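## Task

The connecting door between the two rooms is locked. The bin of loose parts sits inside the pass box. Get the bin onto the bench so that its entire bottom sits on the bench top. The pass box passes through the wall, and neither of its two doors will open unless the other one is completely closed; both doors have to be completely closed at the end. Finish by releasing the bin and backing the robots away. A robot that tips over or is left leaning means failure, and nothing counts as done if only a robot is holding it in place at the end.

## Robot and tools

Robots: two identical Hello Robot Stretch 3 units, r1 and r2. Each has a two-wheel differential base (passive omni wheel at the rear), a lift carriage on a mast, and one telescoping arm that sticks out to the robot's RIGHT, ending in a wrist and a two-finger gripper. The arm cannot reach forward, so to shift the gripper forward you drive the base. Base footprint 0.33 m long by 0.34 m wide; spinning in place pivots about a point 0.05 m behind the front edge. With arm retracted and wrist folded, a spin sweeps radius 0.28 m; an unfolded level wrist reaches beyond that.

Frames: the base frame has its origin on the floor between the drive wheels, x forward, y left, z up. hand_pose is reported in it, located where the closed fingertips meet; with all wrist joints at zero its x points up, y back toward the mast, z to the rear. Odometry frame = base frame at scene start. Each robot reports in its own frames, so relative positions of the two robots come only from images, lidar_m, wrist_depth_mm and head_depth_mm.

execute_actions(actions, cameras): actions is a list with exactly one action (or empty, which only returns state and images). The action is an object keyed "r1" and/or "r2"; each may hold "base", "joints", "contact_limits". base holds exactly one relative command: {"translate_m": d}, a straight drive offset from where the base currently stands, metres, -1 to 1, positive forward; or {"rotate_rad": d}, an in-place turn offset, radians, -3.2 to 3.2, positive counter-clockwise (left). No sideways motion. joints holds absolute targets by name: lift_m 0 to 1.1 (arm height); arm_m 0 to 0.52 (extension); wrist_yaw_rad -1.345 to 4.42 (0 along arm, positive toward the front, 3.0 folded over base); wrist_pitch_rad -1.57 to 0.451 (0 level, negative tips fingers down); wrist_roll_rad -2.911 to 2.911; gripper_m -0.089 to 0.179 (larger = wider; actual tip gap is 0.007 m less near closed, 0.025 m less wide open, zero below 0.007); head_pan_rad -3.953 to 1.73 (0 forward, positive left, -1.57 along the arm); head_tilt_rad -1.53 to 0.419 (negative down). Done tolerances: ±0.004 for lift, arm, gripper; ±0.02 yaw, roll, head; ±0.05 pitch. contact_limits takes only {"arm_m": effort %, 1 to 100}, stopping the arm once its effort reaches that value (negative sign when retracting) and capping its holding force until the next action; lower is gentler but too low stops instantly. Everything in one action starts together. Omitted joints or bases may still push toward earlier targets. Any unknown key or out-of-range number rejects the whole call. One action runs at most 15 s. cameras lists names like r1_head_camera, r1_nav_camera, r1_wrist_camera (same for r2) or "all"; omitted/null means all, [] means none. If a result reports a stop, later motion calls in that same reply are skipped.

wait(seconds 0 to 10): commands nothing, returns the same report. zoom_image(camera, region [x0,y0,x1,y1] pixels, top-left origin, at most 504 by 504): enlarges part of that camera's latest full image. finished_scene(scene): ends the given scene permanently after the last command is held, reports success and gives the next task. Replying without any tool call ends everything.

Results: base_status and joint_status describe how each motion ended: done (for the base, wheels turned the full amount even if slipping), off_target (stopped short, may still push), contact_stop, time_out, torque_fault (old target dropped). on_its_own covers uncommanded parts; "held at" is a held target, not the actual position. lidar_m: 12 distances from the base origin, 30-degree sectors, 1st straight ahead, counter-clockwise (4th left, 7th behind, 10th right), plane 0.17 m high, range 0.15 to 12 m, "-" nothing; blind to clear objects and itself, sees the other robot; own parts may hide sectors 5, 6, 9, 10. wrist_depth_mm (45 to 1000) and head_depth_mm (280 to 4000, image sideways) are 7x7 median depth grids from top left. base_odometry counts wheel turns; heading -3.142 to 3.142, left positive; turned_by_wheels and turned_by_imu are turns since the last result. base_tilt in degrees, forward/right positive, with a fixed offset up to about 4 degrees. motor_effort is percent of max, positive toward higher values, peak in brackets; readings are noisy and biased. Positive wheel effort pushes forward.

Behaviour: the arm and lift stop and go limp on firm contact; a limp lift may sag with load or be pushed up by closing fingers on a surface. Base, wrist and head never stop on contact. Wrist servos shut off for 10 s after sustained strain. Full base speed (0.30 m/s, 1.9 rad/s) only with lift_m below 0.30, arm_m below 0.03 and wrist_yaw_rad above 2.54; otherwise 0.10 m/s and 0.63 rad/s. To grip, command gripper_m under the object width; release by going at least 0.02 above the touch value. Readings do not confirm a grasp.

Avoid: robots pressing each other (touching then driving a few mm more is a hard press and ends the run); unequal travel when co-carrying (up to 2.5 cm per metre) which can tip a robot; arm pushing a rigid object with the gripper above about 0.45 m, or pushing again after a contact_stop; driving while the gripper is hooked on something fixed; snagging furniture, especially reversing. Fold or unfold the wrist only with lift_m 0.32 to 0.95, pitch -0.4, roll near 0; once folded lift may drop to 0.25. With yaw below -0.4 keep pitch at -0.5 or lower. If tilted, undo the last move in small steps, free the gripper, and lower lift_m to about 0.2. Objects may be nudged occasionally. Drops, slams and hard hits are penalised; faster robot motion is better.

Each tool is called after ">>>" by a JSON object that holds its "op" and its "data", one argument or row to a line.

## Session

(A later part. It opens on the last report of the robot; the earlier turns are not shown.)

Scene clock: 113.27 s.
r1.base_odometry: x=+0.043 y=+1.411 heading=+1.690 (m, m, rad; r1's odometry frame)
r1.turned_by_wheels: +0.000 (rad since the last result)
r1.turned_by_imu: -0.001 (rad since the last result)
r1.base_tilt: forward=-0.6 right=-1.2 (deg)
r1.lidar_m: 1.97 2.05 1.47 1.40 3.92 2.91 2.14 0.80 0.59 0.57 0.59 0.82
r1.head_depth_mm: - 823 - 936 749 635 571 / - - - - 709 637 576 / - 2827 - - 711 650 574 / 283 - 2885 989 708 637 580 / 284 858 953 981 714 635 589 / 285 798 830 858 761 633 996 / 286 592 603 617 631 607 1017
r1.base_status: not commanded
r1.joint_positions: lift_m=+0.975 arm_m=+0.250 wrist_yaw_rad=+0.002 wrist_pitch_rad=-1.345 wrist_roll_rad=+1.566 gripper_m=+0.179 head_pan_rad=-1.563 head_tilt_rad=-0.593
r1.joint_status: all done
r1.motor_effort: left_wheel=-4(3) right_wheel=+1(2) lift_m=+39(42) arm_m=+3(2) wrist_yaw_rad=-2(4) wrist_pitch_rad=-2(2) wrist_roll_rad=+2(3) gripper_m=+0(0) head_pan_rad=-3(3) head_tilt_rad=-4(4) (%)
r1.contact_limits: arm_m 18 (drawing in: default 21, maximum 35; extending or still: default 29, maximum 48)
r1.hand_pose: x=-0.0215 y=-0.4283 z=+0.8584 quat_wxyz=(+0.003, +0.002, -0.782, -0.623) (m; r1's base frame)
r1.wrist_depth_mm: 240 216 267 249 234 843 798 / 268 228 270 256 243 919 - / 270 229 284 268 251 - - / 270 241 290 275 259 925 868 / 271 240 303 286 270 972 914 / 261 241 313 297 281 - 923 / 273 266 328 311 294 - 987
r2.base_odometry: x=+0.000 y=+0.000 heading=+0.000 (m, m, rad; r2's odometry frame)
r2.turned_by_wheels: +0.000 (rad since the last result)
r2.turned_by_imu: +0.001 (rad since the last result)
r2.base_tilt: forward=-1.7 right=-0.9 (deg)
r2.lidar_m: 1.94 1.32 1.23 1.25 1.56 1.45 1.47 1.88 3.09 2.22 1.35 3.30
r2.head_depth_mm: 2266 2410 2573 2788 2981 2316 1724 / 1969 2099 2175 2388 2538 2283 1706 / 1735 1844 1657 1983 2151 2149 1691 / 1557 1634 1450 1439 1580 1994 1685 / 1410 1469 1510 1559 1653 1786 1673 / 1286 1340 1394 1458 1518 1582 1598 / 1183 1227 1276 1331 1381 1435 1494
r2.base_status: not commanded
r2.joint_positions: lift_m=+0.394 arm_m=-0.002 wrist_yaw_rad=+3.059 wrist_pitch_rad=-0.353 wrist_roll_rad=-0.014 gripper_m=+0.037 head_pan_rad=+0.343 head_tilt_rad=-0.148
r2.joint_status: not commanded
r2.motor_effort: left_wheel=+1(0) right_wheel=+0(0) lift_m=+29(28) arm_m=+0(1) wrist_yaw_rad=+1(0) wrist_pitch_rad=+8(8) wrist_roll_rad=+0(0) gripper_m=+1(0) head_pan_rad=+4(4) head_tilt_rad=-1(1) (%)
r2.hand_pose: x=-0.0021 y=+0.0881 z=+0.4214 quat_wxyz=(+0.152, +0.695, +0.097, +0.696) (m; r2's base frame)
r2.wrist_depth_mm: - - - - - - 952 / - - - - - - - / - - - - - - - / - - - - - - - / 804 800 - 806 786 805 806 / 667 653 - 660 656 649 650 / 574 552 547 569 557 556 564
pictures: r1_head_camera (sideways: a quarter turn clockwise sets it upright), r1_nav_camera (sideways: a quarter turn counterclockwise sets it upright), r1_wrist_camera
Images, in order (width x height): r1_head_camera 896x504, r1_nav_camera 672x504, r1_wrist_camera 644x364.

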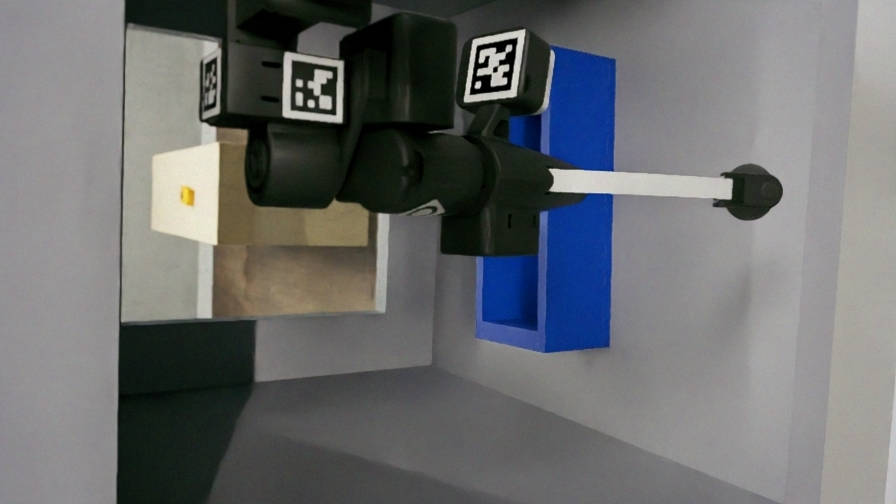

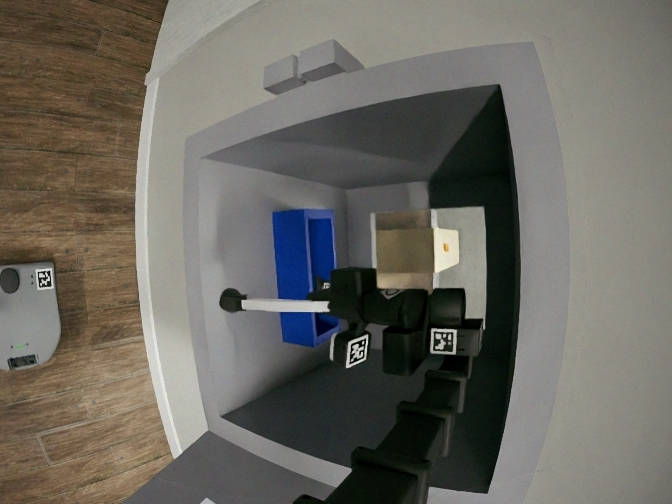

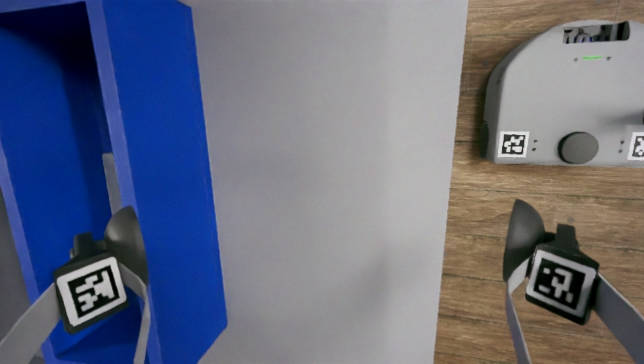

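>>> {"op": "execute_actions", "data": {
  "actions": [
    {"r1": {"joints": {"lift_m": 0.985, "arm_m": 0.484, "wrist_pitch_rad": -1.57}, "contact_limits": {"arm_m": 18}}}
  ],
  "cameras": ["r1_head_camera", "r1_wrist_camera"]
}}

Scene clock: 118.83 s.
r1.base_odometry: x=+0.043 y=+1.411 heading=+1.690 (m, m, rad; r1's odometry frame)
r1.turned_by_wheels: +0.000 (rad since the last result)
r1.turned_by_imu: +0.000 (rad since the last result)
r1.base_tilt: forward=-0.6 right=-1.2 (deg)
r1.lidar_m: 1.97 2.05 1.47 1.40 3.94 2.90 2.14 0.80 0.59 0.57 0.59 0.82
r1.head_depth_mm: - - 926 946 752 636 572 / - - 3387 960 709 635 576 / - 3180 - 953 711 637 578 / 283 - 3032 969 707 635 581 / 283 859 953 983 712 636 588 / 285 804 829 862 757 634 997 / 286 591 603 616 632 609 1015
r1.base_status: not commanded
r1.joint_positions: lift_m=+0.985 arm_m=+0.484 wrist_yaw_rad=+0.002 wrist_pitch_rad=-1.560 wrist_roll_rad=+1.566 gripper_m=+0.179 head_pan_rad=-1.563 head_tilt_rad=-0.593
r1.joint_status: all done
r1.motor_effort: left_wheel=-4(4) right_wheel=+1(1) lift_m=+39(40) arm_m=+3(6) wrist_yaw_rad=-2(3) wrist_pitch_rad=-3(5) wrist_roll_rad=+2(2) gripper_m=+0(1) head_pan_rad=-3(3) head_tilt_rad=-5(4) (%)
r1.contact_limits: arm_m 18 (drawing in: default 21, maximum 35; extending or still: default 29, maximum 48)
r1.hand_pose: x=-0.0216 y=-0.6070 z=+0.8671 quat_wxyz=(+0.003, +0.002, -0.711, -0.704) (m; r1's base frame)
r1.wrist_depth_mm: 257 256 193 244 249 250 251 / 263 265 217 249 256 259 258 / 275 272 243 261 267 268 266 / 283 283 240 265 274 277 277 / 294 292 272 278 287 288 288 / 303 306 267 290 296 302 - / 321 317 288 290 309 312 317
r2.base_odometry: x=+0.000 y=+0.000 heading=+0.000 (m, m, rad; r2's odometry frame)
r2.turned_by_wheels: +0.000 (rad since the last result)
r2.turned_by_imu: +0.000 (rad since the last result)
r2.base_tilt: forward=-1.6 right=-1.0 (deg)
r2.lidar_m: 1.94 1.32 1.23 1.25 1.55 1.45 1.47 1.88 3.10 2.23 1.35 3.29
r2.head_depth_mm: 2271 2380 2566 2801 2964 2337 1724 / 1972 2100 2164 2369 2564 2304 1715 / 1744 1835 1662 1978 2146 2179 1696 / 1563 1623 1451 1449 1577 1993 1687 / 1409 1471 1515 1555 1652 1776 1675 / 1290 1334 1401 1453 1520 1591 1598 / 1187 1230 1273 1324 1380 1451 1493
r2.base_status: not commanded
r2.joint_positions: lift_m=+0.394 arm_m=-0.002 wrist_yaw_rad=+3.059 wrist_pitch_rad=-0.353 wrist_roll_rad=-0.014 gripper_m=+0.037 head_pan_rad=+0.343 head_tilt_rad=-0.148
r2.joint_status: not commanded
r2.motor_effort: left_wheel=+0(0) right_wheel=+0(0) lift_m=+28(28) arm_m=+0(1) wrist_yaw_rad=+0(1) wrist_pitch_rad=+8(8) wrist_roll_rad=+0(0) gripper_m=+1(1) head_pan_rad=+5(2) head_tilt_rad=-1(1) (%)
r2.hand_pose: x=-0.0021 y=+0.0881 z=+0.4214 quat_wxyz=(+0.152, +0.695, +0.097, +0.696) (m; r2's base frame)
r2.wrist_depth_mm: - - - - - - 934 / - - - - - - - / - - - - - - - / - - - - - - - / 790 784 - 816 821 777 802 / 658 657 - 644 671 656 678 / 562 572 536 574 567 555 561
pictures: r1_head_camera (sideways: a quarter turn clockwise sets it upright), r1_wrist_camera
Images, in order (width x height): r1_head_camera 896x504, r1_wrist_camera 644x364.

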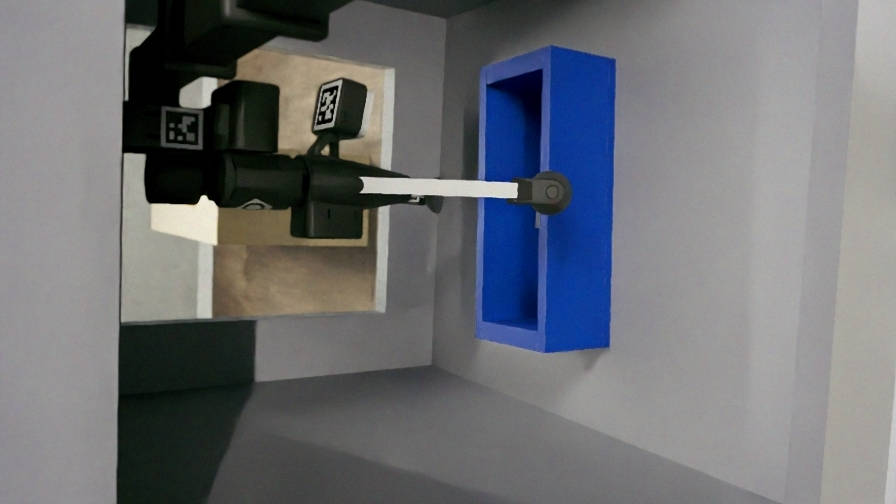

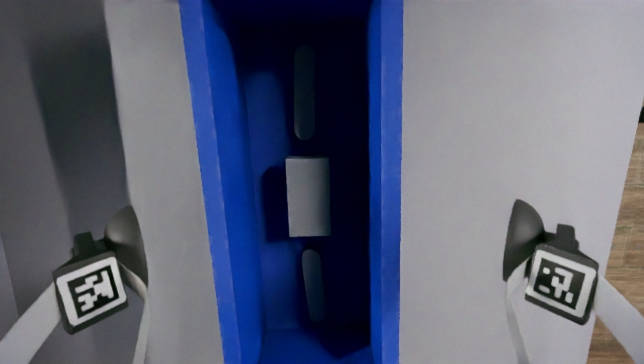

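>>> {"op": "execute_actions", "data": {
  "actions": [
    {"r1": {"joints": {"lift_m": 0.975, "arm_m": 0.499}}}
  ],
  "cameras": []
}}

>>> {"op": "execute_actions", "data": {
  "actions": [
    {"r1": {"joints": {"lift_m": 0.914}}}
  ],
  "cameras": ["r1_head_camera", "r1_wrist_camera"]
}}

Scene clock: 124.97 s.
r1.base_odometry: x=+0.043 y=+1.411 heading=+1.690 (m, m, rad; r1's odometry frame)
r1.turned_by_wheels: +0.000 (rad since the last result)
r1.turned_by_imu: +0.000 (rad since the last result)
r1.base_tilt: forward=-0.6 right=-1.1 (deg)
r1.lidar_m: 1.97 2.05 1.46 1.40 3.95 2.90 2.14 0.80 0.59 0.57 0.59 0.82
r1.head_depth_mm: - - 932 952 750 636 570 / - - 3271 959 707 636 575 / - 3289 - 957 713 633 577 / 283 - 3057 974 708 634 579 / 283 860 960 979 711 634 587 / 285 804 833 856 758 634 1000 / 286 592 604 619 630 610 1014
r1.base_status: not commanded
r1.joint_positions: lift_m=+0.975 arm_m=+0.499 wrist_yaw_rad=+0.002 wrist_pitch_rad=-1.560 wrist_roll_rad=+1.566 gripper_m=+0.179 head_pan_rad=-1.563 head_tilt_rad=-0.593
r1.joint_status: all done
r1.motor_effort: left_wheel=-3(4) right_wheel=+2(1) lift_m=+29(35) arm_m=+3(3) wrist_yaw_rad=-3(2) wrist_pitch_rad=-3(3) wrist_roll_rad=+2(2) gripper_m=+1(1) head_pan_rad=-3(3) head_tilt_rad=-4(4) (%)
r1.hand_pose: x=-0.0216 y=-0.6220 z=+0.8574 quat_wxyz=(+0.003, +0.002, -0.710, -0.704) (m; r1's base frame)
r1.wrist_depth_mm: 249 246 195 235 222 242 242 / 255 254 229 243 236 249 249 / 264 265 223 252 242 259 258 / 275 274 260 229 249 269 265 / 286 282 253 268 259 277 278 / 294 294 290 279 269 291 291 / 312 305 301 286 277 301 300
r2.base_odometry: x=+0.000 y=+0.000 heading=+0.000 (m, m, rad; r2's odometry frame)
r2.turned_by_wheels: +0.000 (rad since the last result)
r2.turned_by_imu: +0.000 (rad since the last result)
r2.base_tilt: forward=-1.7 right=-1.0 (deg)
r2.lidar_m: 1.94 1.32 1.23 1.25 1.56 1.45 1.48 1.88 3.10 2.22 1.35 3.29
r2.head_depth_mm: 2287 2398 2584 2802 2989 2306 1707 / 1962 2095 2176 2394 2543 2274 1709 / 1732 1843 1667 1974 2135 2172 1698 / 1552 1637 1447 1437 1582 1981 1681 / 1411 1470 1510 1560 1640 1778 1669 / 1281 1342 1393 1456 1520 1594 1602 / 1186 1223 1271 1331 1379 1438 1486
r2.base_status: not commanded
r2.joint_positions: lift_m=+0.394 arm_m=-0.002 wrist_yaw_rad=+3.059 wrist_pitch_rad=-0.353 wrist_roll_rad=-0.014 gripper_m=+0.037 head_pan_rad=+0.343 head_tilt_rad=-0.148
r2.joint_status: not commanded
r2.motor_effort: left_wheel=+0(0) right_wheel=+0(1) lift_m=+28(28) arm_m=+0(0) wrist_yaw_rad=+0(0) wrist_pitch_rad=+9(8) wrist_roll_rad=+0(0) gripper_m=+0(0) head_pan_rad=+4(4) head_tilt_rad=+0(0) (%)
r2.hand_pose: x=-0.0021 y=+0.0881 z=+0.4214 quat_wxyz=(+0.152, +0.695, +0.097, +0.696) (m; r2's base frame)
r2.wrist_depth_mm: - - - - - - 916 / - - - - - - - / - - - - - - - / - - - - - - - / 799 787 - 795 782 804 809 / 657 647 - 649 654 654 662 / 572 558 552 567 561 567 557
pictures: none
No camera images: the call's "cameras" was empty. Leave "cameras" out to get every camera's image.

Scene clock: 126.37 s.
r1.base_odometry: x=+0.043 y=+1.411 heading=+1.690 (m, m, rad; r1's odometry frame)
r1.turned_by_wheels: +0.000 (rad since the last result)
r1.turned_by_imu: +0.000 (rad since the last result)
r1.base_tilt: forward=-0.6 right=-1.2 (deg)
r1.lidar_m: 1.97 2.05 1.47 1.40 3.94 2.90 2.14 0.80 0.59 0.57 0.59 0.82
r1.head_depth_mm: - 842 - 913 729 636 568 / - - 2921 955 710 635 576 / - 3110 - 954 713 635 576 / 283 - 2875 971 706 634 581 / 284 862 952 986 712 634 587 / 285 804 831 857 758 632 998 / 286 592 605 620 633 607 1013
r1.base_status: not commanded
r1.joint_positions: lift_m=+0.914 arm_m=+0.499 wrist_yaw_rad=+0.002 wrist_pitch_rad=-1.560 wrist_roll_rad=+1.566 gripper_m=+0.179 head_pan_rad=-1.563 head_tilt_rad=-0.593
r1.joint_status: all done
r1.motor_effort: left_wheel=-4(3) right_wheel=+1(1) lift_m=+29(28) arm_m=+3(3) wrist_yaw_rad=-2(3) wrist_pitch_rad=-3(3) wrist_roll_rad=+2(2) gripper_m=+1(0) head_pan_rad=-2(3) head_tilt_rad=-4(5) (%)
r1.hand_pose: x=-0.0216 y=-0.6220 z=+0.7964 quat_wxyz=(+0.003, +0.002, -0.710, -0.704) (m; r1's base frame)
r1.wrist_depth_mm: 189 187 169 177 162 183 185 / 195 193 165 183 165 190 192 / 203 202 162 188 169 198 198 / 210 208 158 196 173 205 205 / 218 214 155 172 177 166 213 / - 226 152 212 180 221 218 / 240 234 150 221 186 230 231
r2.base_odometry: x=+0.000 y=+0.000 heading=+0.000 (m, m, rad; r2's odometry frame)
r2.turned_by_wheels: +0.000 (rad since the last result)
r2.turned_by_imu: +0.000 (rad since the last result)
r2.base_tilt: forward=-1.7 right=-1.0 (deg)
r2.lidar_m: 1.94 1.32 1.23 1.25 1.56 1.45 1.47 1.88 3.09 2.22 1.35 3.31
r2.head_depth_mm: 2263 2393 2569 2779 2949 2324 1719 / 1984 2092 2155 2392 2573 2287 1701 / 1742 1839 1654 1987 2158 2189 1696 / 1558 1636 1453 1447 1572 1975 1682 / 1411 1470 1512 1551 1649 1787 1667 / 1289 1343 1392 1457 1524 1598 1599 / 1180 1229 1275 1327 1382 1440 1496
r2.base_status: not commanded
r2.joint_positions: lift_m=+0.394 arm_m=-0.002 wrist_yaw_rad=+3.059 wrist_pitch_rad=-0.353 wrist_roll_rad=-0.014 gripper_m=+0.037 head_pan_rad=+0.343 head_tilt_rad=-0.148
r2.joint_status: not commanded
r2.motor_effort: left_wheel=+0(0) right_wheel=+1(0) lift_m=+28(28) arm_m=+0(0) wrist_yaw_rad=+0(0) wrist_pitch_rad=+8(9) wrist_roll_rad=+0(0) gripper_m=+0(1) head_pan_rad=+4(6) head_tilt_rad=-1(1) (%)
r2.hand_pose: x=-0.0021 y=+0.0881 z=+0.4214 quat_wxyz=(+0.152, +0.695, +0.097, +0.696) (m; r2's base frame)
r2.wrist_depth_mm: - - - - - - 908 / - - - - - - - / - - - - - - - / - - - - - - - / 802 783 - 810 793 813 795 / 670 668 - 651 650 664 669 / 565 566 546 555 563 570 572
pictures: r1_head_camera (sideways: a quarter turn clockwise sets it upright), r1_wrist_camera
Images, in order (width x height): r1_head_camera 896x504, r1_wrist_camera 644x364.

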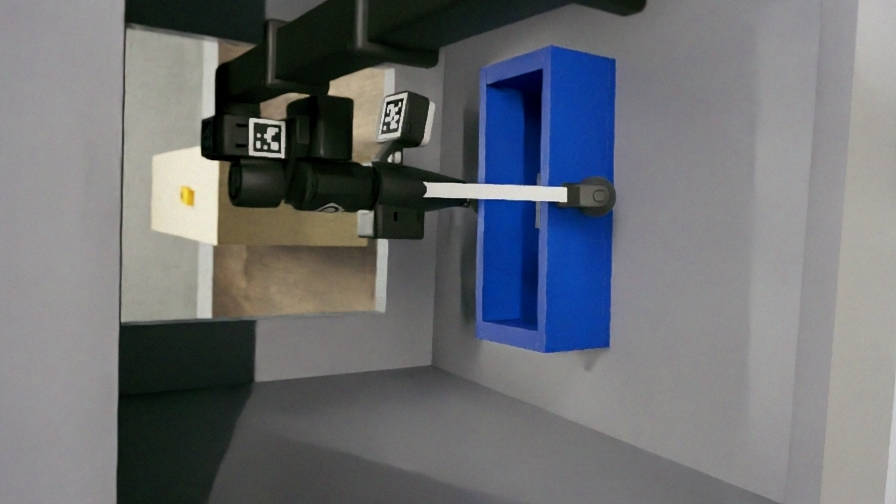

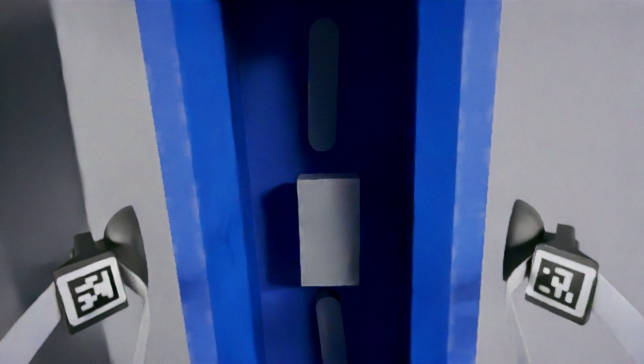

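>>> {"op": "execute_actions", "data": {
  "actions": [
    {"r1": {"joints": {"gripper_m": 0.095, "head_pan_rad": 1.6, "head_tilt_rad": -0.4}}}
  ],
  "cameras": ["r1_head_camera", "r1_wrist_camera"]
}}

>>> {"op": "execute_actions", "data": {
  "actions": [
    {"r1": {"joints": {"lift_m": 0.95}}}
  ],
  "cameras": ["r1_wrist_camera"]
}}

>>> {"op": "execute_actions", "data": {
  "actions": [
    {"r1": {"joints": {"arm_m": 0.04}}}
  ],
  "cameras": ["r1_wrist_camera"]
}}

Scene clock: 137.30 s.
r1.base_odometry: x=+0.043 y=+1.411 heading=+1.690 (m, m, rad; r1's odometry frame)
r1.turned_by_wheels: +0.000 (rad since the last result)
r1.turned_by_imu: -0.001 (rad since the last result)
r1.base_tilt: forward=-0.7 right=-1.3 (deg)
r1.lidar_m: 1.97 2.05 1.47 1.40 3.94 2.91 2.13 0.80 0.59 0.57 0.59 0.82
r1.head_depth_mm: 3077 3321 3513 1506 2237 1668 1452 / 3161 3383 2450 1590 2319 1793 1450 / 3139 3334 2491 1590 2322 1771 1440 / 3233 3370 3521 1488 2136 1733 1439 / 3212 3413 3683 3081 2277 1768 1445 / 3217 3491 3773 3226 2300 1828 1478 / 3266 3505 3779 3240 2264 1869 -
r1.base_status: not commanded
r1.joint_positions: lift_m=+0.915 arm_m=+0.499 wrist_yaw_rad=+0.002 wrist_pitch_rad=-1.572 wrist_roll_rad=+1.566 gripper_m=+0.099 head_pan_rad=+1.593 head_tilt_rad=-0.409
r1.joint_status: gripper_m off_target (ended at +0.099, target +0.095); the others done
r1.motor_effort: left_wheel=-4(4) right_wheel=+1(1) lift_m=+19(29) arm_m=+3(3) wrist_yaw_rad=-2(3) wrist_pitch_rad=+1(3) wrist_roll_rad=+2(2) gripper_m=-21(97) head_pan_rad=+3(38) head_tilt_rad=+5(26) (%)
r1.hand_pose: x=-0.0216 y=-0.6190 z=+0.7970 quat_wxyz=(+0.003, +0.002, -0.706, -0.708) (m; r1's base frame)
r1.wrist_depth_mm: 192 114 178 180 152 188 190 / 197 195 174 186 156 194 194 / 205 203 170 193 159 202 202 / 211 210 167 197 163 208 210 / 219 217 163 175 166 213 216 / 229 - 160 213 171 - 225 / 238 237 158 223 176 234 236
r2.base_odometry: x=+0.000 y=+0.000 heading=+0.000 (m, m, rad; r2's odometry frame)
r2.turned_by_wheels: +0.000 (rad since the last result)
r2.turned_by_imu: +0.001 (rad since the last result)
r2.base_tilt: forward=-1.7 right=-1.0 (deg)
r2.lidar_m: 1.95 1.32 1.23 1.24 1.56 1.45 1.48 1.88 3.08 2.22 1.35 3.31
r2.head_depth_mm: 2260 2410 2600 2802 2972 2306 1717 / 1988 2081 2178 2401 2549 2295 1702 / 1740 1835 1655 1979 2127 2174 1700 / 1561 1647 1444 1443 1577 1977 1682 / 1410 1461 1515 1557 1645 1773 1681 / 1288 1333 1402 1461 1524 1593 1603 / 1182 1229 1278 1331 1377 1434 1489
r2.base_status: not commanded
r2.joint_positions: lift_m=+0.394 arm_m=-0.002 wrist_yaw_rad=+3.059 wrist_pitch_rad=-0.353 wrist_roll_rad=-0.014 gripper_m=+0.037 head_pan_rad=+0.343 head_tilt_rad=-0.148
r2.joint_status: not commanded
r2.motor_effort: left_wheel=+0(1) right_wheel=+0(0) lift_m=+29(28) arm_m=+0(1) wrist_yaw_rad=+0(0) wrist_pitch_rad=+8(8) wrist_roll_rad=+0(0) gripper_m=+1(1) head_pan_rad=+4(5) head_tilt_rad=-1(1) (%)
r2.hand_pose: x=-0.0021 y=+0.0881 z=+0.4214 quat_wxyz=(+0.152, +0.695, +0.097, +0.696) (m; r2's base frame)
r2.wrist_depth_mm: - - - - - - 911 / - - - - - - - / - - - - - - - / - - - - - - - / 793 791 - 807 799 797 795 / 667 658 - 655 663 673 645 / 566 567 541 571 550 568 571
pictures: r1_head_camera (sideways: a quarter turn clockwise sets it upright), r1_wrist_camera
Images, in order (width x height): r1_head_camera 896x504, r1_wrist_camera 644x364.

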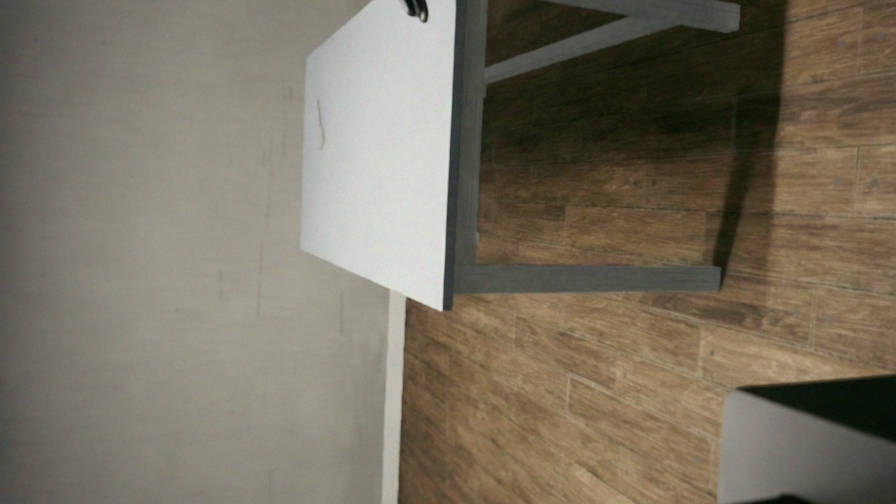

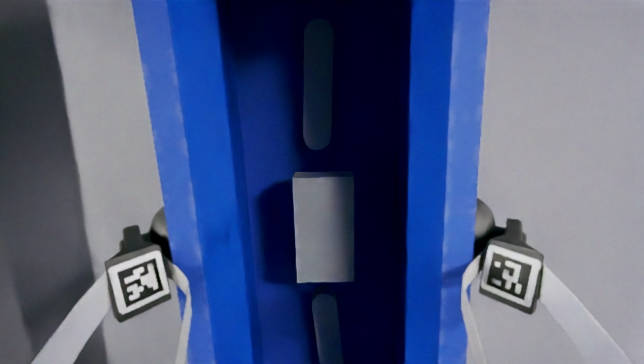

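Scene clock: 138.43 s.
r1.base_odometry: x=+0.043 y=+1.411 heading=+1.690 (m, m, rad; r1's odometry frame)
r1.turned_by_wheels: +0.000 (rad since the last result)
r1.turned_by_imu: +0.000 (rad since the last result)
r1.base_tilt: forward=-0.7 right=-1.2 (deg)
r1.lidar_m: 1.97 2.05 1.47 1.40 3.94 2.91 2.14 0.80 0.59 0.57 0.59 0.82
r1.head_depth_mm: 3137 3349 3460 1488 2210 1681 1451 / 3191 3353 2459 1613 2333 1787 1450 / 3149 3350 2459 1591 2354 1788 1450 / 3150 3419 3463 1500 2139 1728 1438 / 3177 3395 3682 3156 2314 1781 1426 / 3248 3435 3679 3276 2380 1775 1485 / 3328 3491 3721 3255 2422 - -
r1.base_status: not commanded
r1.joint_positions: lift_m=+0.950 arm_m=+0.499 wrist_yaw_rad=+0.002 wrist_pitch_rad=-1.566 wrist_roll_rad=+1.566 gripper_m=+0.099 head_pan_rad=+1.593 head_tilt_rad=-0.408
r1.joint_status: all done
r1.motor_effort: left_wheel=-2(3) right_wheel=+1(1) lift_m=+44(48) arm_m=+2(3) wrist_yaw_rad=-3(2) wrist_pitch_rad=-1(2) wrist_roll_rad=+2(2) gripper_m=-17(21) head_pan_rad=+3(4) head_tilt_rad=+4(5) (%)
r1.hand_pose: x=-0.0216 y=-0.6206 z=+0.8320 quat_wxyz=(+0.003, +0.002, -0.708, -0.706) (m; r1's base frame)
r1.wrist_depth_mm: 221 218 175 181 157 217 220 / 229 226 171 188 160 226 226 / 237 235 166 196 163 231 234 / 246 244 163 182 167 241 240 / 256 252 159 180 170 250 250 / 267 - 156 219 173 263 261 / 274 276 154 228 177 270 270
r2.base_odometry: x=+0.000 y=+0.000 heading=+0.000 (m, m, rad; r2's odometry frame)
r2.turned_by_wheels: +0.000 (rad since the last result)
r2.turned_by_imu: +0.000 (rad since the last result)
r2.base_tilt: forward=-1.6 right=-1.0 (deg)
r2.lidar_m: 1.94 1.32 1.23 1.25 1.56 1.45 1.47 1.88 3.10 2.23 1.35 3.28
r2.head_depth_mm: 2257 2402 2537 2828 2982 2310 1713 / 1972 2097 2176 2409 2525 2290 1704 / 1754 1822 1648 1986 2149 2177 1696 / 1569 1636 1453 1439 1578 1990 1683 / 1413 1469 1514 1564 1646 1784 1663 / 1295 1347 1392 1461 1521 1590 1606 / 1184 1229 1277 1328 1387 1437 1487
r2.base_status: not commanded
r2.joint_positions: lift_m=+0.394 arm_m=-0.002 wrist_yaw_rad=+3.059 wrist_pitch_rad=-0.353 wrist_roll_rad=-0.014 gripper_m=+0.037 head_pan_rad=+0.343 head_tilt_rad=-0.148
r2.joint_status: not commanded
r2.motor_effort: left_wheel=+0(0) right_wheel=+0(1) lift_m=+28(28) arm_m=+1(1) wrist_yaw_rad=+0(0) wrist_pitch_rad=+8(8) wrist_roll_rad=+0(0) gripper_m=+0(0) head_pan_rad=+4(3) head_tilt_rad=-1(1) (%)
r2.hand_pose: x=-0.0021 y=+0.0881 z=+0.4214 quat_wxyz=(+0.152, +0.695, +0.097, +0.696) (m; r2's base frame)
r2.wrist_depth_mm: - - - - - - 936 / - - - - - - - / - - - - - - - / - - - - - - - / 810 786 - 800 811 798 791 / 656 651 - 673 676 655 656 / 558 567 550 548 552 565 565
pictures: r1_wrist_camera
Images, in order (width x height): r1_wrist_camera 644x364.

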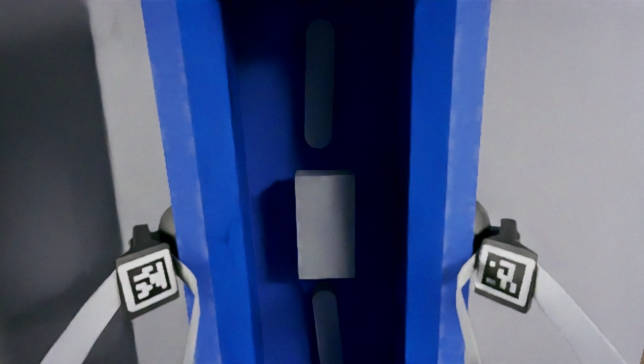

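Scene clock: 143.00 s.
r1.base_odometry: x=+0.043 y=+1.411 heading=+1.690 (m, m, rad; r1's odometry frame)
r1.turned_by_wheels: +0.000 (rad since the last result)
r1.turned_by_imu: +0.000 (rad since the last result)
r1.base_tilt: forward=-0.6 right=-1.3 (deg)
r1.lidar_m: 1.97 2.05 1.47 1.40 3.94 2.90 2.13 0.80 0.59 0.57 0.59 0.82
r1.head_depth_mm: 3123 3274 3517 1505 2228 1676 1456 / 3144 3349 2465 1603 2330 1791 1448 / 3232 3398 2477 1596 2332 1770 1446 / 3189 3375 3581 1489 2132 1727 1442 / 3239 3387 3678 3124 2287 1771 1442 / 3236 3414 3631 3279 2351 1778 1481 / 3222 3436 3652 3277 2414 - -
r1.base_status: not commanded
r1.joint_positions: lift_m=+0.950 arm_m=+0.040 wrist_yaw_rad=+0.002 wrist_pitch_rad=-1.565 wrist_roll_rad=+1.566 gripper_m=+0.099 head_pan_rad=+1.593 head_tilt_rad=-0.408
r1.joint_status: all done
r1.motor_effort: left_wheel=-2(2) right_wheel=+1(1) lift_m=+43(44) arm_m=-3(4) wrist_yaw_rad=-2(2) wrist_pitch_rad=-2(2) wrist_roll_rad=+2(2) gripper_m=-17(18) head_pan_rad=+3(4) head_tilt_rad=+4(5) (%)
r1.hand_pose: x=-0.0216 y=-0.1623 z=+0.8320 quat_wxyz=(+0.003, +0.002, -0.709, -0.705) (m; r1's base frame)
r1.wrist_depth_mm: 230 270 175 181 158 895 927 / 235 286 170 188 160 935 954 / 241 289 166 195 163 535 981 / 251 637 163 182 166 - - / 257 289 159 180 170 - - / 266 - 157 219 174 - - / 276 331 154 227 178 - -
r2.base_odometry: x=+0.000 y=+0.000 heading=+0.000 (m, m, rad; r2's odometry frame)
r2.turned_by_wheels: +0.000 (rad since the last result)
r2.turned_by_imu: +0.000 (rad since the last result)
r2.base_tilt: forward=-1.8 right=-0.9 (deg)
r2.lidar_m: 1.94 1.32 1.23 1.25 1.55 1.45 1.47 1.88 3.09 2.22 1.35 3.29
r2.head_depth_mm: 2261 2401 2584 2762 2957 2315 1716 / 1984 2085 2177 2374 2539 2292 1710 / 1744 1829 1660 1994 2160 2182 1701 / 1561 1638 1442 1437 1578 1983 1680 / 1412 1475 1508 1568 1642 1785 1671 / 1293 1339 1402 1452 1527 1591 1602 / 1181 1234 1272 1321 1381 1442 1490
r2.base_status: not commanded
r2.joint_positions: lift_m=+0.394 arm_m=-0.002 wrist_yaw_rad=+3.059 wrist_pitch_rad=-0.353 wrist_roll_rad=-0.014 gripper_m=+0.037 head_pan_rad=+0.343 head_tilt_rad=-0.148
r2.joint_status: not commanded
r2.motor_effort: left_wheel=+0(0) right_wheel=+0(1) lift_m=+29(28) arm_m=+1(0) wrist_yaw_rad=+0(0) wrist_pitch_rad=+8(8) wrist_roll_rad=+0(0) gripper_m=+1(0) head_pan_rad=+4(4) head_tilt_rad=-1(1) (%)
r2.hand_pose: x=-0.0021 y=+0.0881 z=+0.4214 quat_wxyz=(+0.152, +0.695, +0.097, +0.696) (m; r2's base frame)
r2.wrist_depth_mm: - - - - - - 915 / - - - - - - - / - - - - - - - / - - - - - - - / 784 786 - 810 790 810 802 / 672 653 - 659 657 661 641 / 573 566 546 571 566 563 563
pictures: r1_wrist_camera
Images, in order (width x height): r1_wrist_camera 644x364.

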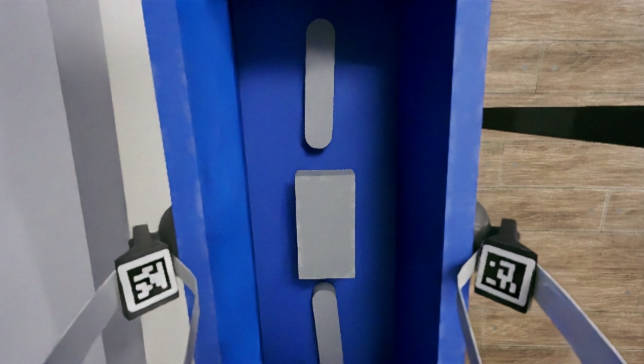

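>>> {"op": "execute_actions", "data": {
  "actions": [
    {"r1": {"base": {"rotate_rad": 1.53}, "joints": {"head_pan_rad": 0.0, "head_tilt_rad": -0.6}}}
  ],
  "cameras": []
}}

>>> {"op": "execute_actions", "data": {
  "actions": [
    {"r1": {"base": {"translate_m": 0.86}, "joints": {"lift_m": 0.975, "arm_m": 0.3}}}
  ],
  "cameras": ["r1_head_camera", "r1_nav_camera"]
}}

Scene clock: 157.67 s.
r1.base_odometry: x=+0.043 y=+1.411 heading=-3.064 (m, m, rad; r1's odometry frame)
r1.turned_by_wheels: +1.530 (rad since the last result)
r1.turned_by_imu: +1.539 (rad since the last result)
r1.base_tilt: forward=-0.6 right=-1.2 (deg)
r1.lidar_m: 1.40 3.90 2.95 2.56 0.84 0.60 0.57 0.58 0.78 1.95 2.03 1.47
r1.head_depth_mm: 3136 3371 1461 1846 1779 1510 1274 / 3127 2162 1503 2237 1815 1507 1273 / 3213 2163 1492 2332 1821 1493 1278 / 3166 2173 1496 2317 1806 1500 1287 / 3192 3431 1495 2141 1772 1499 1274 / 3157 3479 3205 2312 1816 1500 1273 / 3186 3508 3194 2297 1825 1492 1263
r1.base_status: done
r1.joint_positions: lift_m=+0.950 arm_m=+0.040 wrist_yaw_rad=+0.002 wrist_pitch_rad=-1.565 wrist_roll_rad=+1.566 gripper_m=+0.099 head_pan_rad=+0.007 head_tilt_rad=-0.593
r1.joint_status: all done
r1.motor_effort: left_wheel=-4(10) right_wheel=+2(4) lift_m=+44(43) arm_m=-3(2) wrist_yaw_rad=-2(2) wrist_pitch_rad=-2(1) wrist_roll_rad=+2(2) gripper_m=-17(18) head_pan_rad=-3(36) head_tilt_rad=-5(28) (%)
r1.hand_pose: x=-0.0216 y=-0.1623 z=+0.8320 quat_wxyz=(+0.003, +0.002, -0.709, -0.705) (m; r1's base frame)
r1.wrist_depth_mm: 915 887 175 182 157 908 910 / 979 945 171 188 160 936 960 / 988 997 167 196 164 545 959 / - - 163 183 166 - - / - - 159 180 170 - - / - - 157 220 174 - - / - - 155 227 178 - -
r2.base_odometry: x=+0.000 y=+0.000 heading=+0.000 (m, m, rad; r2's odometry frame)
r2.turned_by_wheels: +0.000 (rad since the last result)
r2.turned_by_imu: +0.001 (rad since the last result)
r2.base_tilt: forward=-1.7 right=-1.1 (deg)
r2.lidar_m: 1.94 1.31 1.23 1.25 1.56 1.45 1.47 1.88 3.10 2.22 1.35 3.30
r2.head_depth_mm: 2274 2411 2606 2810 2940 2302 1710 / 1981 2092 2187 2398 2559 2303 1702 / 1747 1833 1671 1977 2141 2196 1694 / 1564 1633 1448 1442 1570 2004 1679 / 1411 1479 1509 1561 1638 1787 1681 / 1295 1340 1400 1454 1524 1602 1602 / 1180 1226 1277 1333 1373 1437 1490
r2.base_status: not commanded
r2.joint_positions: lift_m=+0.394 arm_m=-0.002 wrist_yaw_rad=+3.059 wrist_pitch_rad=-0.353 wrist_roll_rad=-0.014 gripper_m=+0.037 head_pan_rad=+0.343 head_tilt_rad=-0.148
r2.joint_status: not commanded
r2.motor_effort: left_wheel=+0(0) right_wheel=+0(0) lift_m=+28(28) arm_m=+0(0) wrist_yaw_rad=+0(0) wrist_pitch_rad=+8(8) wrist_roll_rad=+0(0) gripper_m=+0(0) head_pan_rad=+4(5) head_tilt_rad=-1(1) (%)
r2.hand_pose: x=-0.0021 y=+0.0881 z=+0.4214 quat_wxyz=(+0.152, +0.695, +0.097, +0.696) (m; r2's base frame)
r2.wrist_depth_mm: - - - - - - 922 / - - - - - - - / - - - - - - - / - - - - - - - / 805 798 - 808 782 789 799 / 659 652 - 651 646 648 663 / 553 561 548 561 550 558 566
pictures: none
No camera images: the call's "cameras" was empty. Leave "cameras" out to get every camera's image.

Scene clock: 167.20 s.
r1.base_odometry: x=-0.815 y=+1.344 heading=-3.064 (m, m, rad; r1's odometry frame)
r1.turned_by_wheels: +0.000 (rad since the last result)
r1.turned_by_imu: +0.001 (rad since the last result)
r1.base_tilt: forward=-0.6 right=-1.2 (deg)
r1.lidar_m: 1.50 0.56 2.97 2.84 2.10 1.49 1.43 1.47 1.93 1.94 1.99 0.68
r1.head_depth_mm: 2417 2623 1331 965 755 1263 1263 / 2426 2593 1335 969 755 1400 1282 / 2470 2679 1340 970 756 1391 1279 / 2456 2612 1332 966 754 1395 1272 / 2476 2646 1330 961 757 1431 1258 / 2482 2716 2875 961 752 774 924 / 2441 2681 2898 2320 805 1430 1265
r1.base_status: done
r1.joint_positions: lift_m=+0.975 arm_m=+0.300 wrist_yaw_rad=+0.001 wrist_pitch_rad=-1.565 wrist_roll_rad=+1.566 gripper_m=+0.099 head_pan_rad=+0.007 head_tilt_rad=-0.593
r1.joint_status: all done
r1.motor_effort: left_wheel=-4(4) right_wheel=+1(5) lift_m=+44(44) arm_m=+3(12) wrist_yaw_rad=-3(3) wrist_pitch_rad=-2(1) wrist_roll_rad=+2(2) gripper_m=-18(18) head_pan_rad=-3(3) head_tilt_rad=-5(5) (%)
r1.hand_pose: x=-0.0216 y=-0.4218 z=+0.8570 quat_wxyz=(+0.002, +0.002, -0.709, -0.705) (m; r1's base frame)
r1.wrist_depth_mm: 922 934 174 182 156 907 918 / 977 940 170 188 160 114 968 / - - 166 194 163 118 - / - - 162 182 167 - - / - - 159 180 170 - - / - - 156 218 173 - - / - - 155 229 179 - -
r2.base_odometry: x=+0.000 y=+0.000 heading=+0.000 (m, m, rad; r2's odometry frame)
r2.turned_by_wheels: +0.000 (rad since the last result)
r2.turned_by_imu: +0.001 (rad since the last result)
r2.base_tilt: forward=-1.7 right=-0.9 (deg)
r2.lidar_m: 1.95 1.32 1.23 1.25 1.56 1.45 1.48 1.87 3.10 2.23 1.35 3.29
r2.head_depth_mm: 2263 2380 2603 2814 2958 2312 1723 / 1973 2092 2174 2386 2538 2279 1710 / 1725 1840 1656 1984 2154 2189 1686 / 1563 1617 1444 1440 1577 1994 1684 / 1408 1473 1504 1558 1658 1776 1674 / 1295 1343 1394 1450 1525 1604 1597 / 1185 1232 1280 1329 1380 1434 1491
r2.base_status: not commanded
r2.joint_positions: lift_m=+0.394 arm_m=-0.002 wrist_yaw_rad=+3.059 wrist_pitch_rad=-0.353 wrist_roll_rad=-0.014 gripper_m=+0.037 head_pan_rad=+0.343 head_tilt_rad=-0.148
r2.joint_status: not commanded
r2.motor_effort: left_wheel=+0(0) right_wheel=+1(1) lift_m=+28(28) arm_m=+1(0) wrist_yaw_rad=+0(0) wrist_pitch_rad=+8(8) wrist_roll_rad=+0(0) gripper_m=+1(1) head_pan_rad=+4(5) head_tilt_rad=-1(1) (%)
r2.hand_pose: x=-0.0021 y=+0.0881 z=+0.4214 quat_wxyz=(+0.152, +0.695, +0.097, +0.696) (m; r2's base frame)
r2.wrist_depth_mm: - - - - - - 952 / - - - - - - - / - - - - - - - / - - - - - - - / 814 808 - 793 793 806 798 / 660 657 - 658 661 667 662 / 571 563 554 568 566 570 561
pictures: r1_head_camera (sideways: a quarter turn clockwise sets it upright), r1_nav_camera (sideways: a quarter turn counterclockwise sets it upright)
Images, in order (width x height): r1_head_camera 896x504, r1_nav_camera 672x504.

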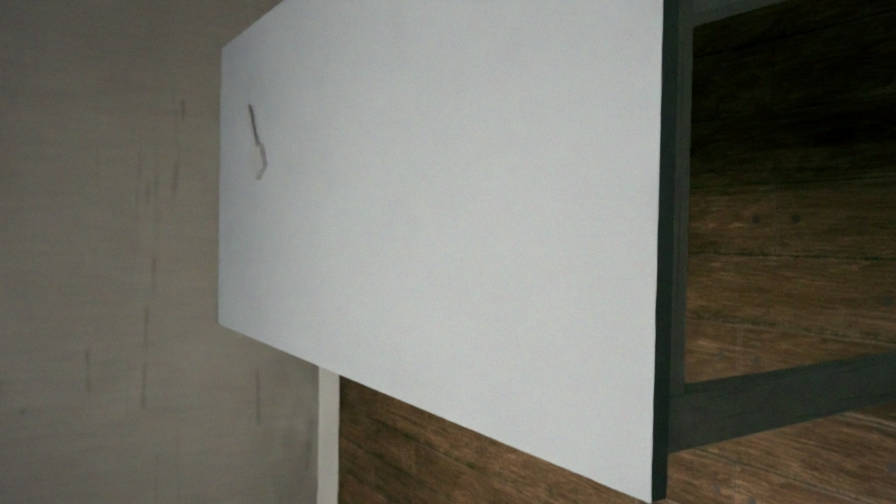

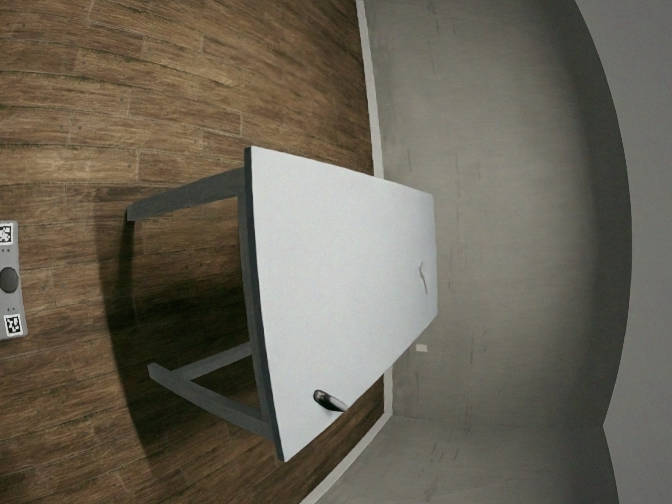

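>>> {"op": "execute_actions", "data": {
  "actions": [
    {"r1": {"base": {"rotate_rad": 1.585}, "joints": {"arm_m": 0.51, "head_pan_rad": -1.57, "head_tilt_rad": -0.75}}}
  ],
  "cameras": ["r1_head_camera", "r1_wrist_camera"]
}}

Scene clock: 176.43 s.
r1.base_odometry: x=-0.815 y=+1.344 heading=-1.479 (m, m, rad; r1's odometry frame)
r1.turned_by_wheels: +1.585 (rad since the last result)
r1.turned_by_imu: +1.594 (rad since the last result)
r1.base_tilt: forward=-0.7 right=-1.1 (deg)
r1.lidar_m: 2.84 2.08 1.49 1.43 1.48 1.95 1.94 2.00 0.68 1.55 0.56 2.97
r1.head_depth_mm: - 1266 983 742 1335 1367 1184 / - 1327 983 704 1467 1365 1189 / 2417 - 757 719 1485 1358 1187 / 2469 1328 775 711 1498 1349 1182 / 2483 1333 960 723 1482 1336 1163 / 2533 2838 1068 789 786 1282 1190 / 2563 2823 2387 1919 1555 1360 1183
r1.base_status: done
r1.joint_positions: lift_m=+0.975 arm_m=+0.510 wrist_yaw_rad=+0.001 wrist_pitch_rad=-1.563 wrist_roll_rad=+1.566 gripper_m=+0.099 head_pan_rad=-1.563 head_tilt_rad=-0.741
r1.joint_status: all done
r1.motor_effort: left_wheel=-4(12) right_wheel=+1(6) lift_m=+44(44) arm_m=+3(6) wrist_yaw_rad=-2(2) wrist_pitch_rad=-2(2) wrist_roll_rad=+2(2) gripper_m=-18(18) head_pan_rad=-2(37) head_tilt_rad=-6(23) (%)
r1.hand_pose: x=-0.0216 y=-0.6322 z=+0.8570 quat_wxyz=(+0.002, +0.002, -0.709, -0.705) (m; r1's base frame)
r1.wrist_depth_mm: 234 231 174 182 157 233 924 / 242 241 170 189 160 115 - / 249 248 166 194 163 119 - / 259 258 163 182 167 - - / 269 266 159 181 170 - - / 280 - 157 218 174 281 - / 294 290 154 228 178 - -
r2.base_odometry: x=+0.000 y=+0.000 heading=+0.000 (m, m, rad; r2's odometry frame)
r2.turned_by_wheels: +0.000 (rad since the last result)
r2.turned_by_imu: +0.001 (rad since the last result)
r2.base_tilt: forward=-1.8 right=-1.0 (deg)
r2.lidar_m: 1.94 1.31 1.23 1.25 1.56 1.45 1.47 1.88 3.10 2.23 1.35 3.30
r2.head_depth_mm: 2244 2428 2575 2801 3015 2319 1715 / 1961 2109 2172 2372 2543 2292 1711 / 1737 1851 1662 1994 2150 2185 1698 / 1557 1641 1443 1440 1567 1995 1689 / 1415 1464 1510 1552 1649 1783 1664 / 1280 1341 1399 1459 1523 1593 1596 / 1185 1229 1278 1325 1376 1442 1489
r2.base_status: not commanded
r2.joint_positions: lift_m=+0.394 arm_m=-0.002 wrist_yaw_rad=+3.059 wrist_pitch_rad=-0.353 wrist_roll_rad=-0.014 gripper_m=+0.037 head_pan_rad=+0.343 head_tilt_rad=-0.148
r2.joint_status: not commanded
r2.motor_effort: left_wheel=+0(0) right_wheel=+0(0) lift_m=+28(28) arm_m=+0(1) wrist_yaw_rad=+0(1) wrist_pitch_rad=+8(8) wrist_roll_rad=+0(0) gripper_m=+0(0) head_pan_rad=+4(3) head_tilt_rad=-1(2) (%)
r2.hand_pose: x=-0.0021 y=+0.0881 z=+0.4214 quat_wxyz=(+0.152, +0.695, +0.097, +0.696) (m; r2's base frame)
r2.wrist_depth_mm: - - - - - - 898 / - - - - - - - / - - - - - - - / - - - - - - - / 787 808 - 786 799 795 798 / 673 647 - 663 656 658 652 / 550 557 546 560 560 566 562
pictures: r1_head_camera (sideways: a quarter turn clockwise sets it upright), r1_wrist_camera
Images, in order (width x height): r1_head_camera 896x504, r1_wrist_camera 644x364.

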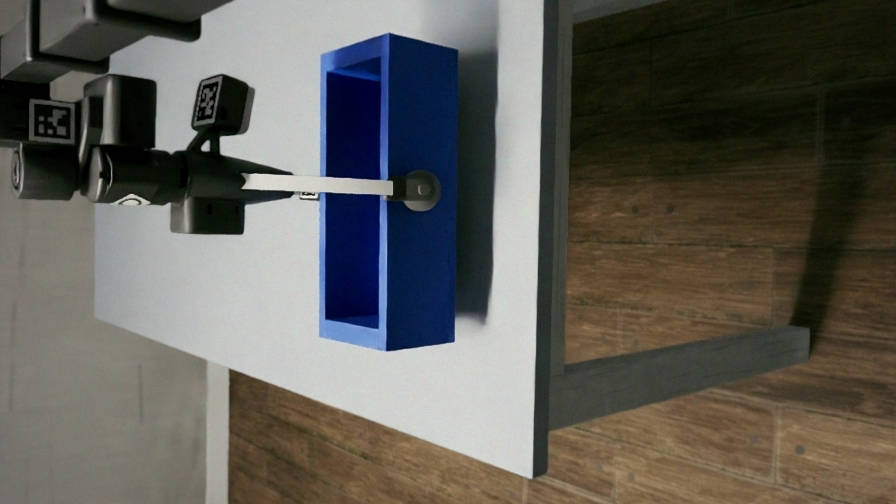

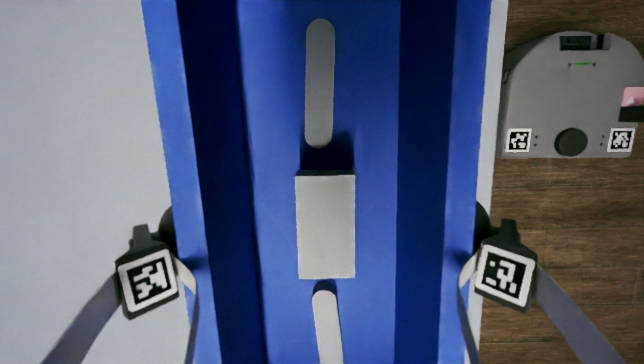

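>>> {"op": "execute_actions", "data": {
  "actions": [
    {"r1": {"joints": {"lift_m": 0.9335}}}
  ],
  "cameras": []
}}

>>> {"op": "execute_actions", "data": {
  "actions": [
    {"r1": {"joints": {"gripper_m": 0.179}}}
  ],
  "cameras": ["r1_head_camera"]
}}

>>> {"op": "execute_actions", "data": {
  "actions": [
    {"r1": {"joints": {"lift_m": 1.02}}}
  ],
  "cameras": []
}}

Scene clock: 182.27 s.
r1.base_odometry: x=-0.815 y=+1.344 heading=-1.479 (m, m, rad; r1's odometry frame)
r1.turned_by_wheels: +0.000 (rad since the last result)
r1.turned_by_imu: +0.000 (rad since the last result)
r1.base_tilt: forward=-0.6 right=-1.3 (deg)
r1.lidar_m: 2.83 2.08 1.49 1.43 1.47 1.95 1.94 2.00 0.68 1.55 0.56 2.98
r1.head_depth_mm: 2421 - 953 741 1329 1355 1180 / 2455 1271 947 726 1478 1359 1182 / 2453 - 953 734 1481 1358 1185 / 2415 1328 990 722 1466 1370 1183 / 2478 1332 992 723 1478 1340 1169 / 2522 2832 1070 790 783 1288 1186 / 2544 2842 2377 1925 1553 1367 1183
r1.base_status: not commanded
r1.joint_positions: lift_m=+0.934 arm_m=+0.510 wrist_yaw_rad=+0.001 wrist_pitch_rad=-1.564 wrist_roll_rad=+1.566 gripper_m=+0.099 head_pan_rad=-1.563 head_tilt_rad=-0.741
r1.joint_status: all done
r1.motor_effort: left_wheel=-3(4) right_wheel=+1(2) lift_m=+30(41) arm_m=+3(3) wrist_yaw_rad=-3(3) wrist_pitch_rad=-2(2) wrist_roll_rad=+2(2) gripper_m=-18(18) head_pan_rad=-3(2) head_tilt_rad=-6(6) (%)
r1.hand_pose: x=-0.0216 y=-0.6322 z=+0.8159 quat_wxyz=(+0.002, +0.002, -0.709, -0.705) (m; r1's base frame)
r1.wrist_depth_mm: 197 193 173 182 157 192 886 / 202 201 171 189 160 199 - / 209 208 166 196 163 203 - / 216 215 163 185 165 214 981 / 225 224 159 180 170 220 - / 235 - 157 218 175 234 - / 243 244 155 225 179 - -
r2.base_odometry: x=+0.000 y=+0.000 heading=+0.000 (m, m, rad; r2's odometry frame)
r2.turned_by_wheels: +0.000 (rad since the last result)
r2.turned_by_imu: +0.000 (rad since the last result)
r2.base_tilt: forward=-1.6 right=-1.0 (deg)
r2.lidar_m: 1.95 1.32 1.23 1.25 1.56 1.45 1.48 1.88 3.09 2.23 1.35 3.30
r2.head_depth_mm: 2290 2418 2605 2785 3013 2327 1711 / 1986 2102 2161 2369 2525 2307 1710 / 1746 1833 1655 1983 2146 2187 1695 / 1547 1630 1452 1445 1577 1994 1683 / 1414 1475 1508 1559 1648 1786 1662 / 1285 1347 1399 1459 1524 1586 1602 / 1179 1226 1281 1334 1387 1436 1486
r2.base_status: not commanded
r2.joint_positions: lift_m=+0.394 arm_m=-0.002 wrist_yaw_rad=+3.059 wrist_pitch_rad=-0.353 wrist_roll_rad=-0.014 gripper_m=+0.037 head_pan_rad=+0.343 head_tilt_rad=-0.148
r2.joint_status: not commanded
r2.motor_effort: left_wheel=+0(0) right_wheel=+1(1) lift_m=+28(28) arm_m=+1(0) wrist_yaw_rad=+0(0) wrist_pitch_rad=+8(8) wrist_roll_rad=+0(0) gripper_m=+1(1) head_pan_rad=+3(5) head_tilt_rad=-1(1) (%)
r2.hand_pose: x=-0.0021 y=+0.0881 z=+0.4214 quat_wxyz=(+0.152, +0.695, +0.097, +0.696) (m; r2's base frame)
r2.wrist_depth_mm: - - - - - - 935 / - - - - - - - / - - - - - - - / - - - - - - - / 783 809 - 811 798 813 811 / 648 649 - 653 656 655 656 / 558 560 546 555 552 567 562
pictures: none
No camera images: the call's "cameras" was empty. Leave "cameras" out to get every camera's image.

Scene clock: 183.57 s.
r1.base_odometry: x=-0.815 y=+1.344 heading=-1.479 (m, m, rad; r1's odometry frame)
r1.turned_by_wheels: +0.000 (rad since the last result)
r1.turned_by_imu: +0.000 (rad since the last result)
r1.base_tilt: forward=-0.6 right=-1.3 (deg)
r1.lidar_m: 2.84 2.08 1.49 1.43 1.47 1.95 1.94 2.00 0.68 1.54 0.56 2.97
r1.head_depth_mm: 2429 - 948 745 1331 1347 1178 / 2385 1267 950 721 1484 1357 1187 / 2432 - 954 731 1475 1358 1190 / 2420 1320 989 729 1482 1357 1185 / 2490 1330 989 722 1480 1315 1176 / 2543 2834 1070 785 786 1278 1185 / 2561 2834 2384 1907 1547 1359 1184
r1.base_status: not commanded
r1.joint_positions: lift_m=+0.934 arm_m=+0.510 wrist_yaw_rad=+0.001 wrist_pitch_rad=-1.563 wrist_roll_rad=+1.566 gripper_m=+0.179 head_pan_rad=-1.563 head_tilt_rad=-0.741
r1.joint_status: all done
r1.motor_effort: left_wheel=-3(3) right_wheel=+1(1) lift_m=+31(32) arm_m=+3(2) wrist_yaw_rad=-2(2) wrist_pitch_rad=-2(2) wrist_roll_rad=+2(2) gripper_m=+1(90) head_pan_rad=-3(3) head_tilt_rad=-6(6) (%)
r1.hand_pose: x=-0.0216 y=-0.6322 z=+0.8159 quat_wxyz=(+0.002, +0.002, -0.709, -0.705) (m; r1's base frame)
r1.wrist_depth_mm: 198 194 172 183 159 192 882 / 203 202 168 189 160 199 - / 209 209 165 197 164 205 - / 216 217 162 202 167 215 952 / 225 224 160 182 171 220 - / - 233 157 222 175 230 - / 246 244 175 229 180 244 -
r2.base_odometry: x=+0.000 y=+0.000 heading=+0.000 (m, m, rad; r2's odometry frame)
r2.turned_by_wheels: +0.000 (rad since the last result)
r2.turned_by_imu: +0.000 (rad since the last result)
r2.base_tilt: forward=-1.7 right=-0.9 (deg)
r2.lidar_m: 1.94 1.32 1.23 1.25 1.56 1.45 1.48 1.88 3.10 2.22 1.35 3.30
r2.head_depth_mm: 2252 2397 2601 2827 2980 2303 1719 / 1976 2108 2164 2369 2544 2288 1701 / 1744 1838 1639 1984 2161 2172 1698 / 1565 1634 1441 1441 1568 1979 1673 / 1409 1475 1508 1564 1644 1789 1677 / 1288 1341 1396 1459 1525 1591 1599 / 1187 1227 1277 1325 1388 1436 1489
r2.base_status: not commanded
r2.joint_positions: lift_m=+0.394 arm_m=-0.002 wrist_yaw_rad=+3.059 wrist_pitch_rad=-0.353 wrist_roll_rad=-0.014 gripper_m=+0.037 head_pan_rad=+0.343 head_tilt_rad=-0.148
r2.joint_status: not commanded
r2.motor_effort: left_wheel=+0(0) right_wheel=+0(1) lift_m=+28(28) arm_m=+0(0) wrist_yaw_rad=+0(0) wrist_pitch_rad=+7(8) wrist_roll_rad=+0(0) gripper_m=+0(1) head_pan_rad=+5(3) head_tilt_rad=-1(2) (%)
r2.hand_pose: x=-0.0021 y=+0.0881 z=+0.4214 quat_wxyz=(+0.152, +0.695, +0.097, +0.696) (m; r2's base frame)
r2.wrist_depth_mm: - - - - - - 913 / - - - - - - - / - - - - - - - / - - - - - - - / 784 789 - 800 786 806 802 / 654 642 - 660 666 655 664 / 550 558 543 558 569 558 568
pictures: r1_head_camera (sideways: a quarter turn clockwise sets it upright)
Images, in order (width x height): r1_head_camera 896x504.

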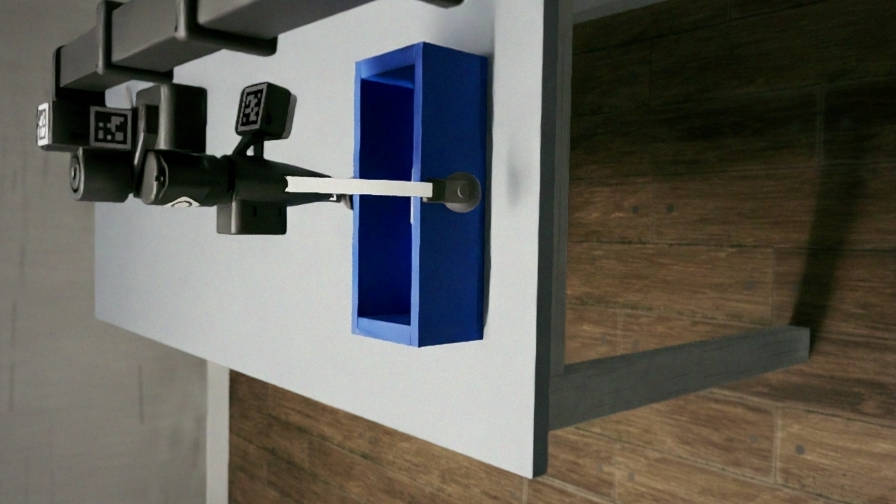

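Scene clock: 185.20 s.
r1.base_odometry: x=-0.815 y=+1.344 heading=-1.479 (m, m, rad; r1's odometry frame)
r1.turned_by_wheels: +0.000 (rad since the last result)
r1.turned_by_imu: +0.000 (rad since the last result)
r1.base_tilt: forward=-0.6 right=-1.2 (deg)
r1.lidar_m: 2.84 2.08 1.49 1.43 1.47 1.96 1.94 1.99 0.68 1.55 0.56 2.97
r1.head_depth_mm: 2448 1330 985 742 1346 1347 1184 / 1757 1258 985 722 1482 1353 1187 / - - 985 723 1473 1360 1191 / 2423 1339 985 727 1484 1360 1189 / 2456 1324 991 723 1488 1325 1167 / 2533 2778 1066 788 783 1274 1185 / 2500 2779 2407 1906 1551 1357 1187
r1.base_status: not commanded
r1.joint_positions: lift_m=+1.020 arm_m=+0.510 wrist_yaw_rad=+0.001 wrist_pitch_rad=-1.563 wrist_roll_rad=+1.566 gripper_m=+0.179 head_pan_rad=-1.563 head_tilt_rad=-0.741
r1.joint_status: all done
r1.motor_effort: left_wheel=-4(4) right_wheel=+1(2) lift_m=+39(38) arm_m=+2(2) wrist_yaw_rad=-2(3) wrist_pitch_rad=-2(2) wrist_roll_rad=+2(2) gripper_m=+1(0) head_pan_rad=-3(3) head_tilt_rad=-5(5) (%)
r1.hand_pose: x=-0.0216 y=-0.6322 z=+0.9021 quat_wxyz=(+0.002, +0.002, -0.709, -0.705) (m; r1's base frame)
r1.wrist_depth_mm: 279 275 240 247 254 976 965 / 287 283 275 275 273 286 - / 295 297 290 283 284 - - / 310 305 301 288 297 - - / 318 319 311 307 311 - - / 331 328 326 320 319 - - / 346 344 341 286 334 - -
r2.base_odometry: x=+0.000 y=+0.000 heading=+0.000 (m, m, rad; r2's odometry frame)
r2.turned_by_wheels: +0.000 (rad since the last result)
r2.turned_by_imu: +0.000 (rad since the last result)
r2.base_tilt: forward=-1.7 right=-1.0 (deg)
r2.lidar_m: 1.94 1.32 1.23 1.25 1.56 1.45 1.47 1.88 3.10 2.23 1.35 3.30
r2.head_depth_mm: 2282 2398 2595 2797 2953 2306 1698 / 1978 2094 2178 2377 2515 2295 1707 / 1763 1838 1654 1991 2141 2197 1694 / 1561 1636 1446 1442 1575 1988 1679 / 1418 1468 1503 1557 1646 1783 1678 / 1290 1339 1397 1465 1526 1591 1601 / 1185 1230 1274 1328 1381 1438 1493
r2.base_status: not commanded
r2.joint_positions: lift_m=+0.394 arm_m=-0.002 wrist_yaw_rad=+3.059 wrist_pitch_rad=-0.353 wrist_roll_rad=-0.014 gripper_m=+0.037 head_pan_rad=+0.343 head_tilt_rad=-0.148
r2.joint_status: not commanded
r2.motor_effort: left_wheel=+1(0) right_wheel=+1(1) lift_m=+28(28) arm_m=+1(1) wrist_yaw_rad=+0(0) wrist_pitch_rad=+9(8) wrist_roll_rad=+0(0) gripper_m=+0(1) head_pan_rad=+5(4) head_tilt_rad=+0(1) (%)
r2.hand_pose: x=-0.0021 y=+0.0881 z=+0.4214 quat_wxyz=(+0.152, +0.695, +0.097, +0.696) (m; r2's base frame)
r2.wrist_depth_mm: - - - - - - 915 / - - - - - - - / - - - - - - - / - - - - - - - / 815 788 - 794 793 807 819 / 659 654 - 660 666 662 657 / 562 560 545 560 553 562 560
pictures: none
No camera images: the call's "cameras" was empty. Leave "cameras" out to get every camera's image.


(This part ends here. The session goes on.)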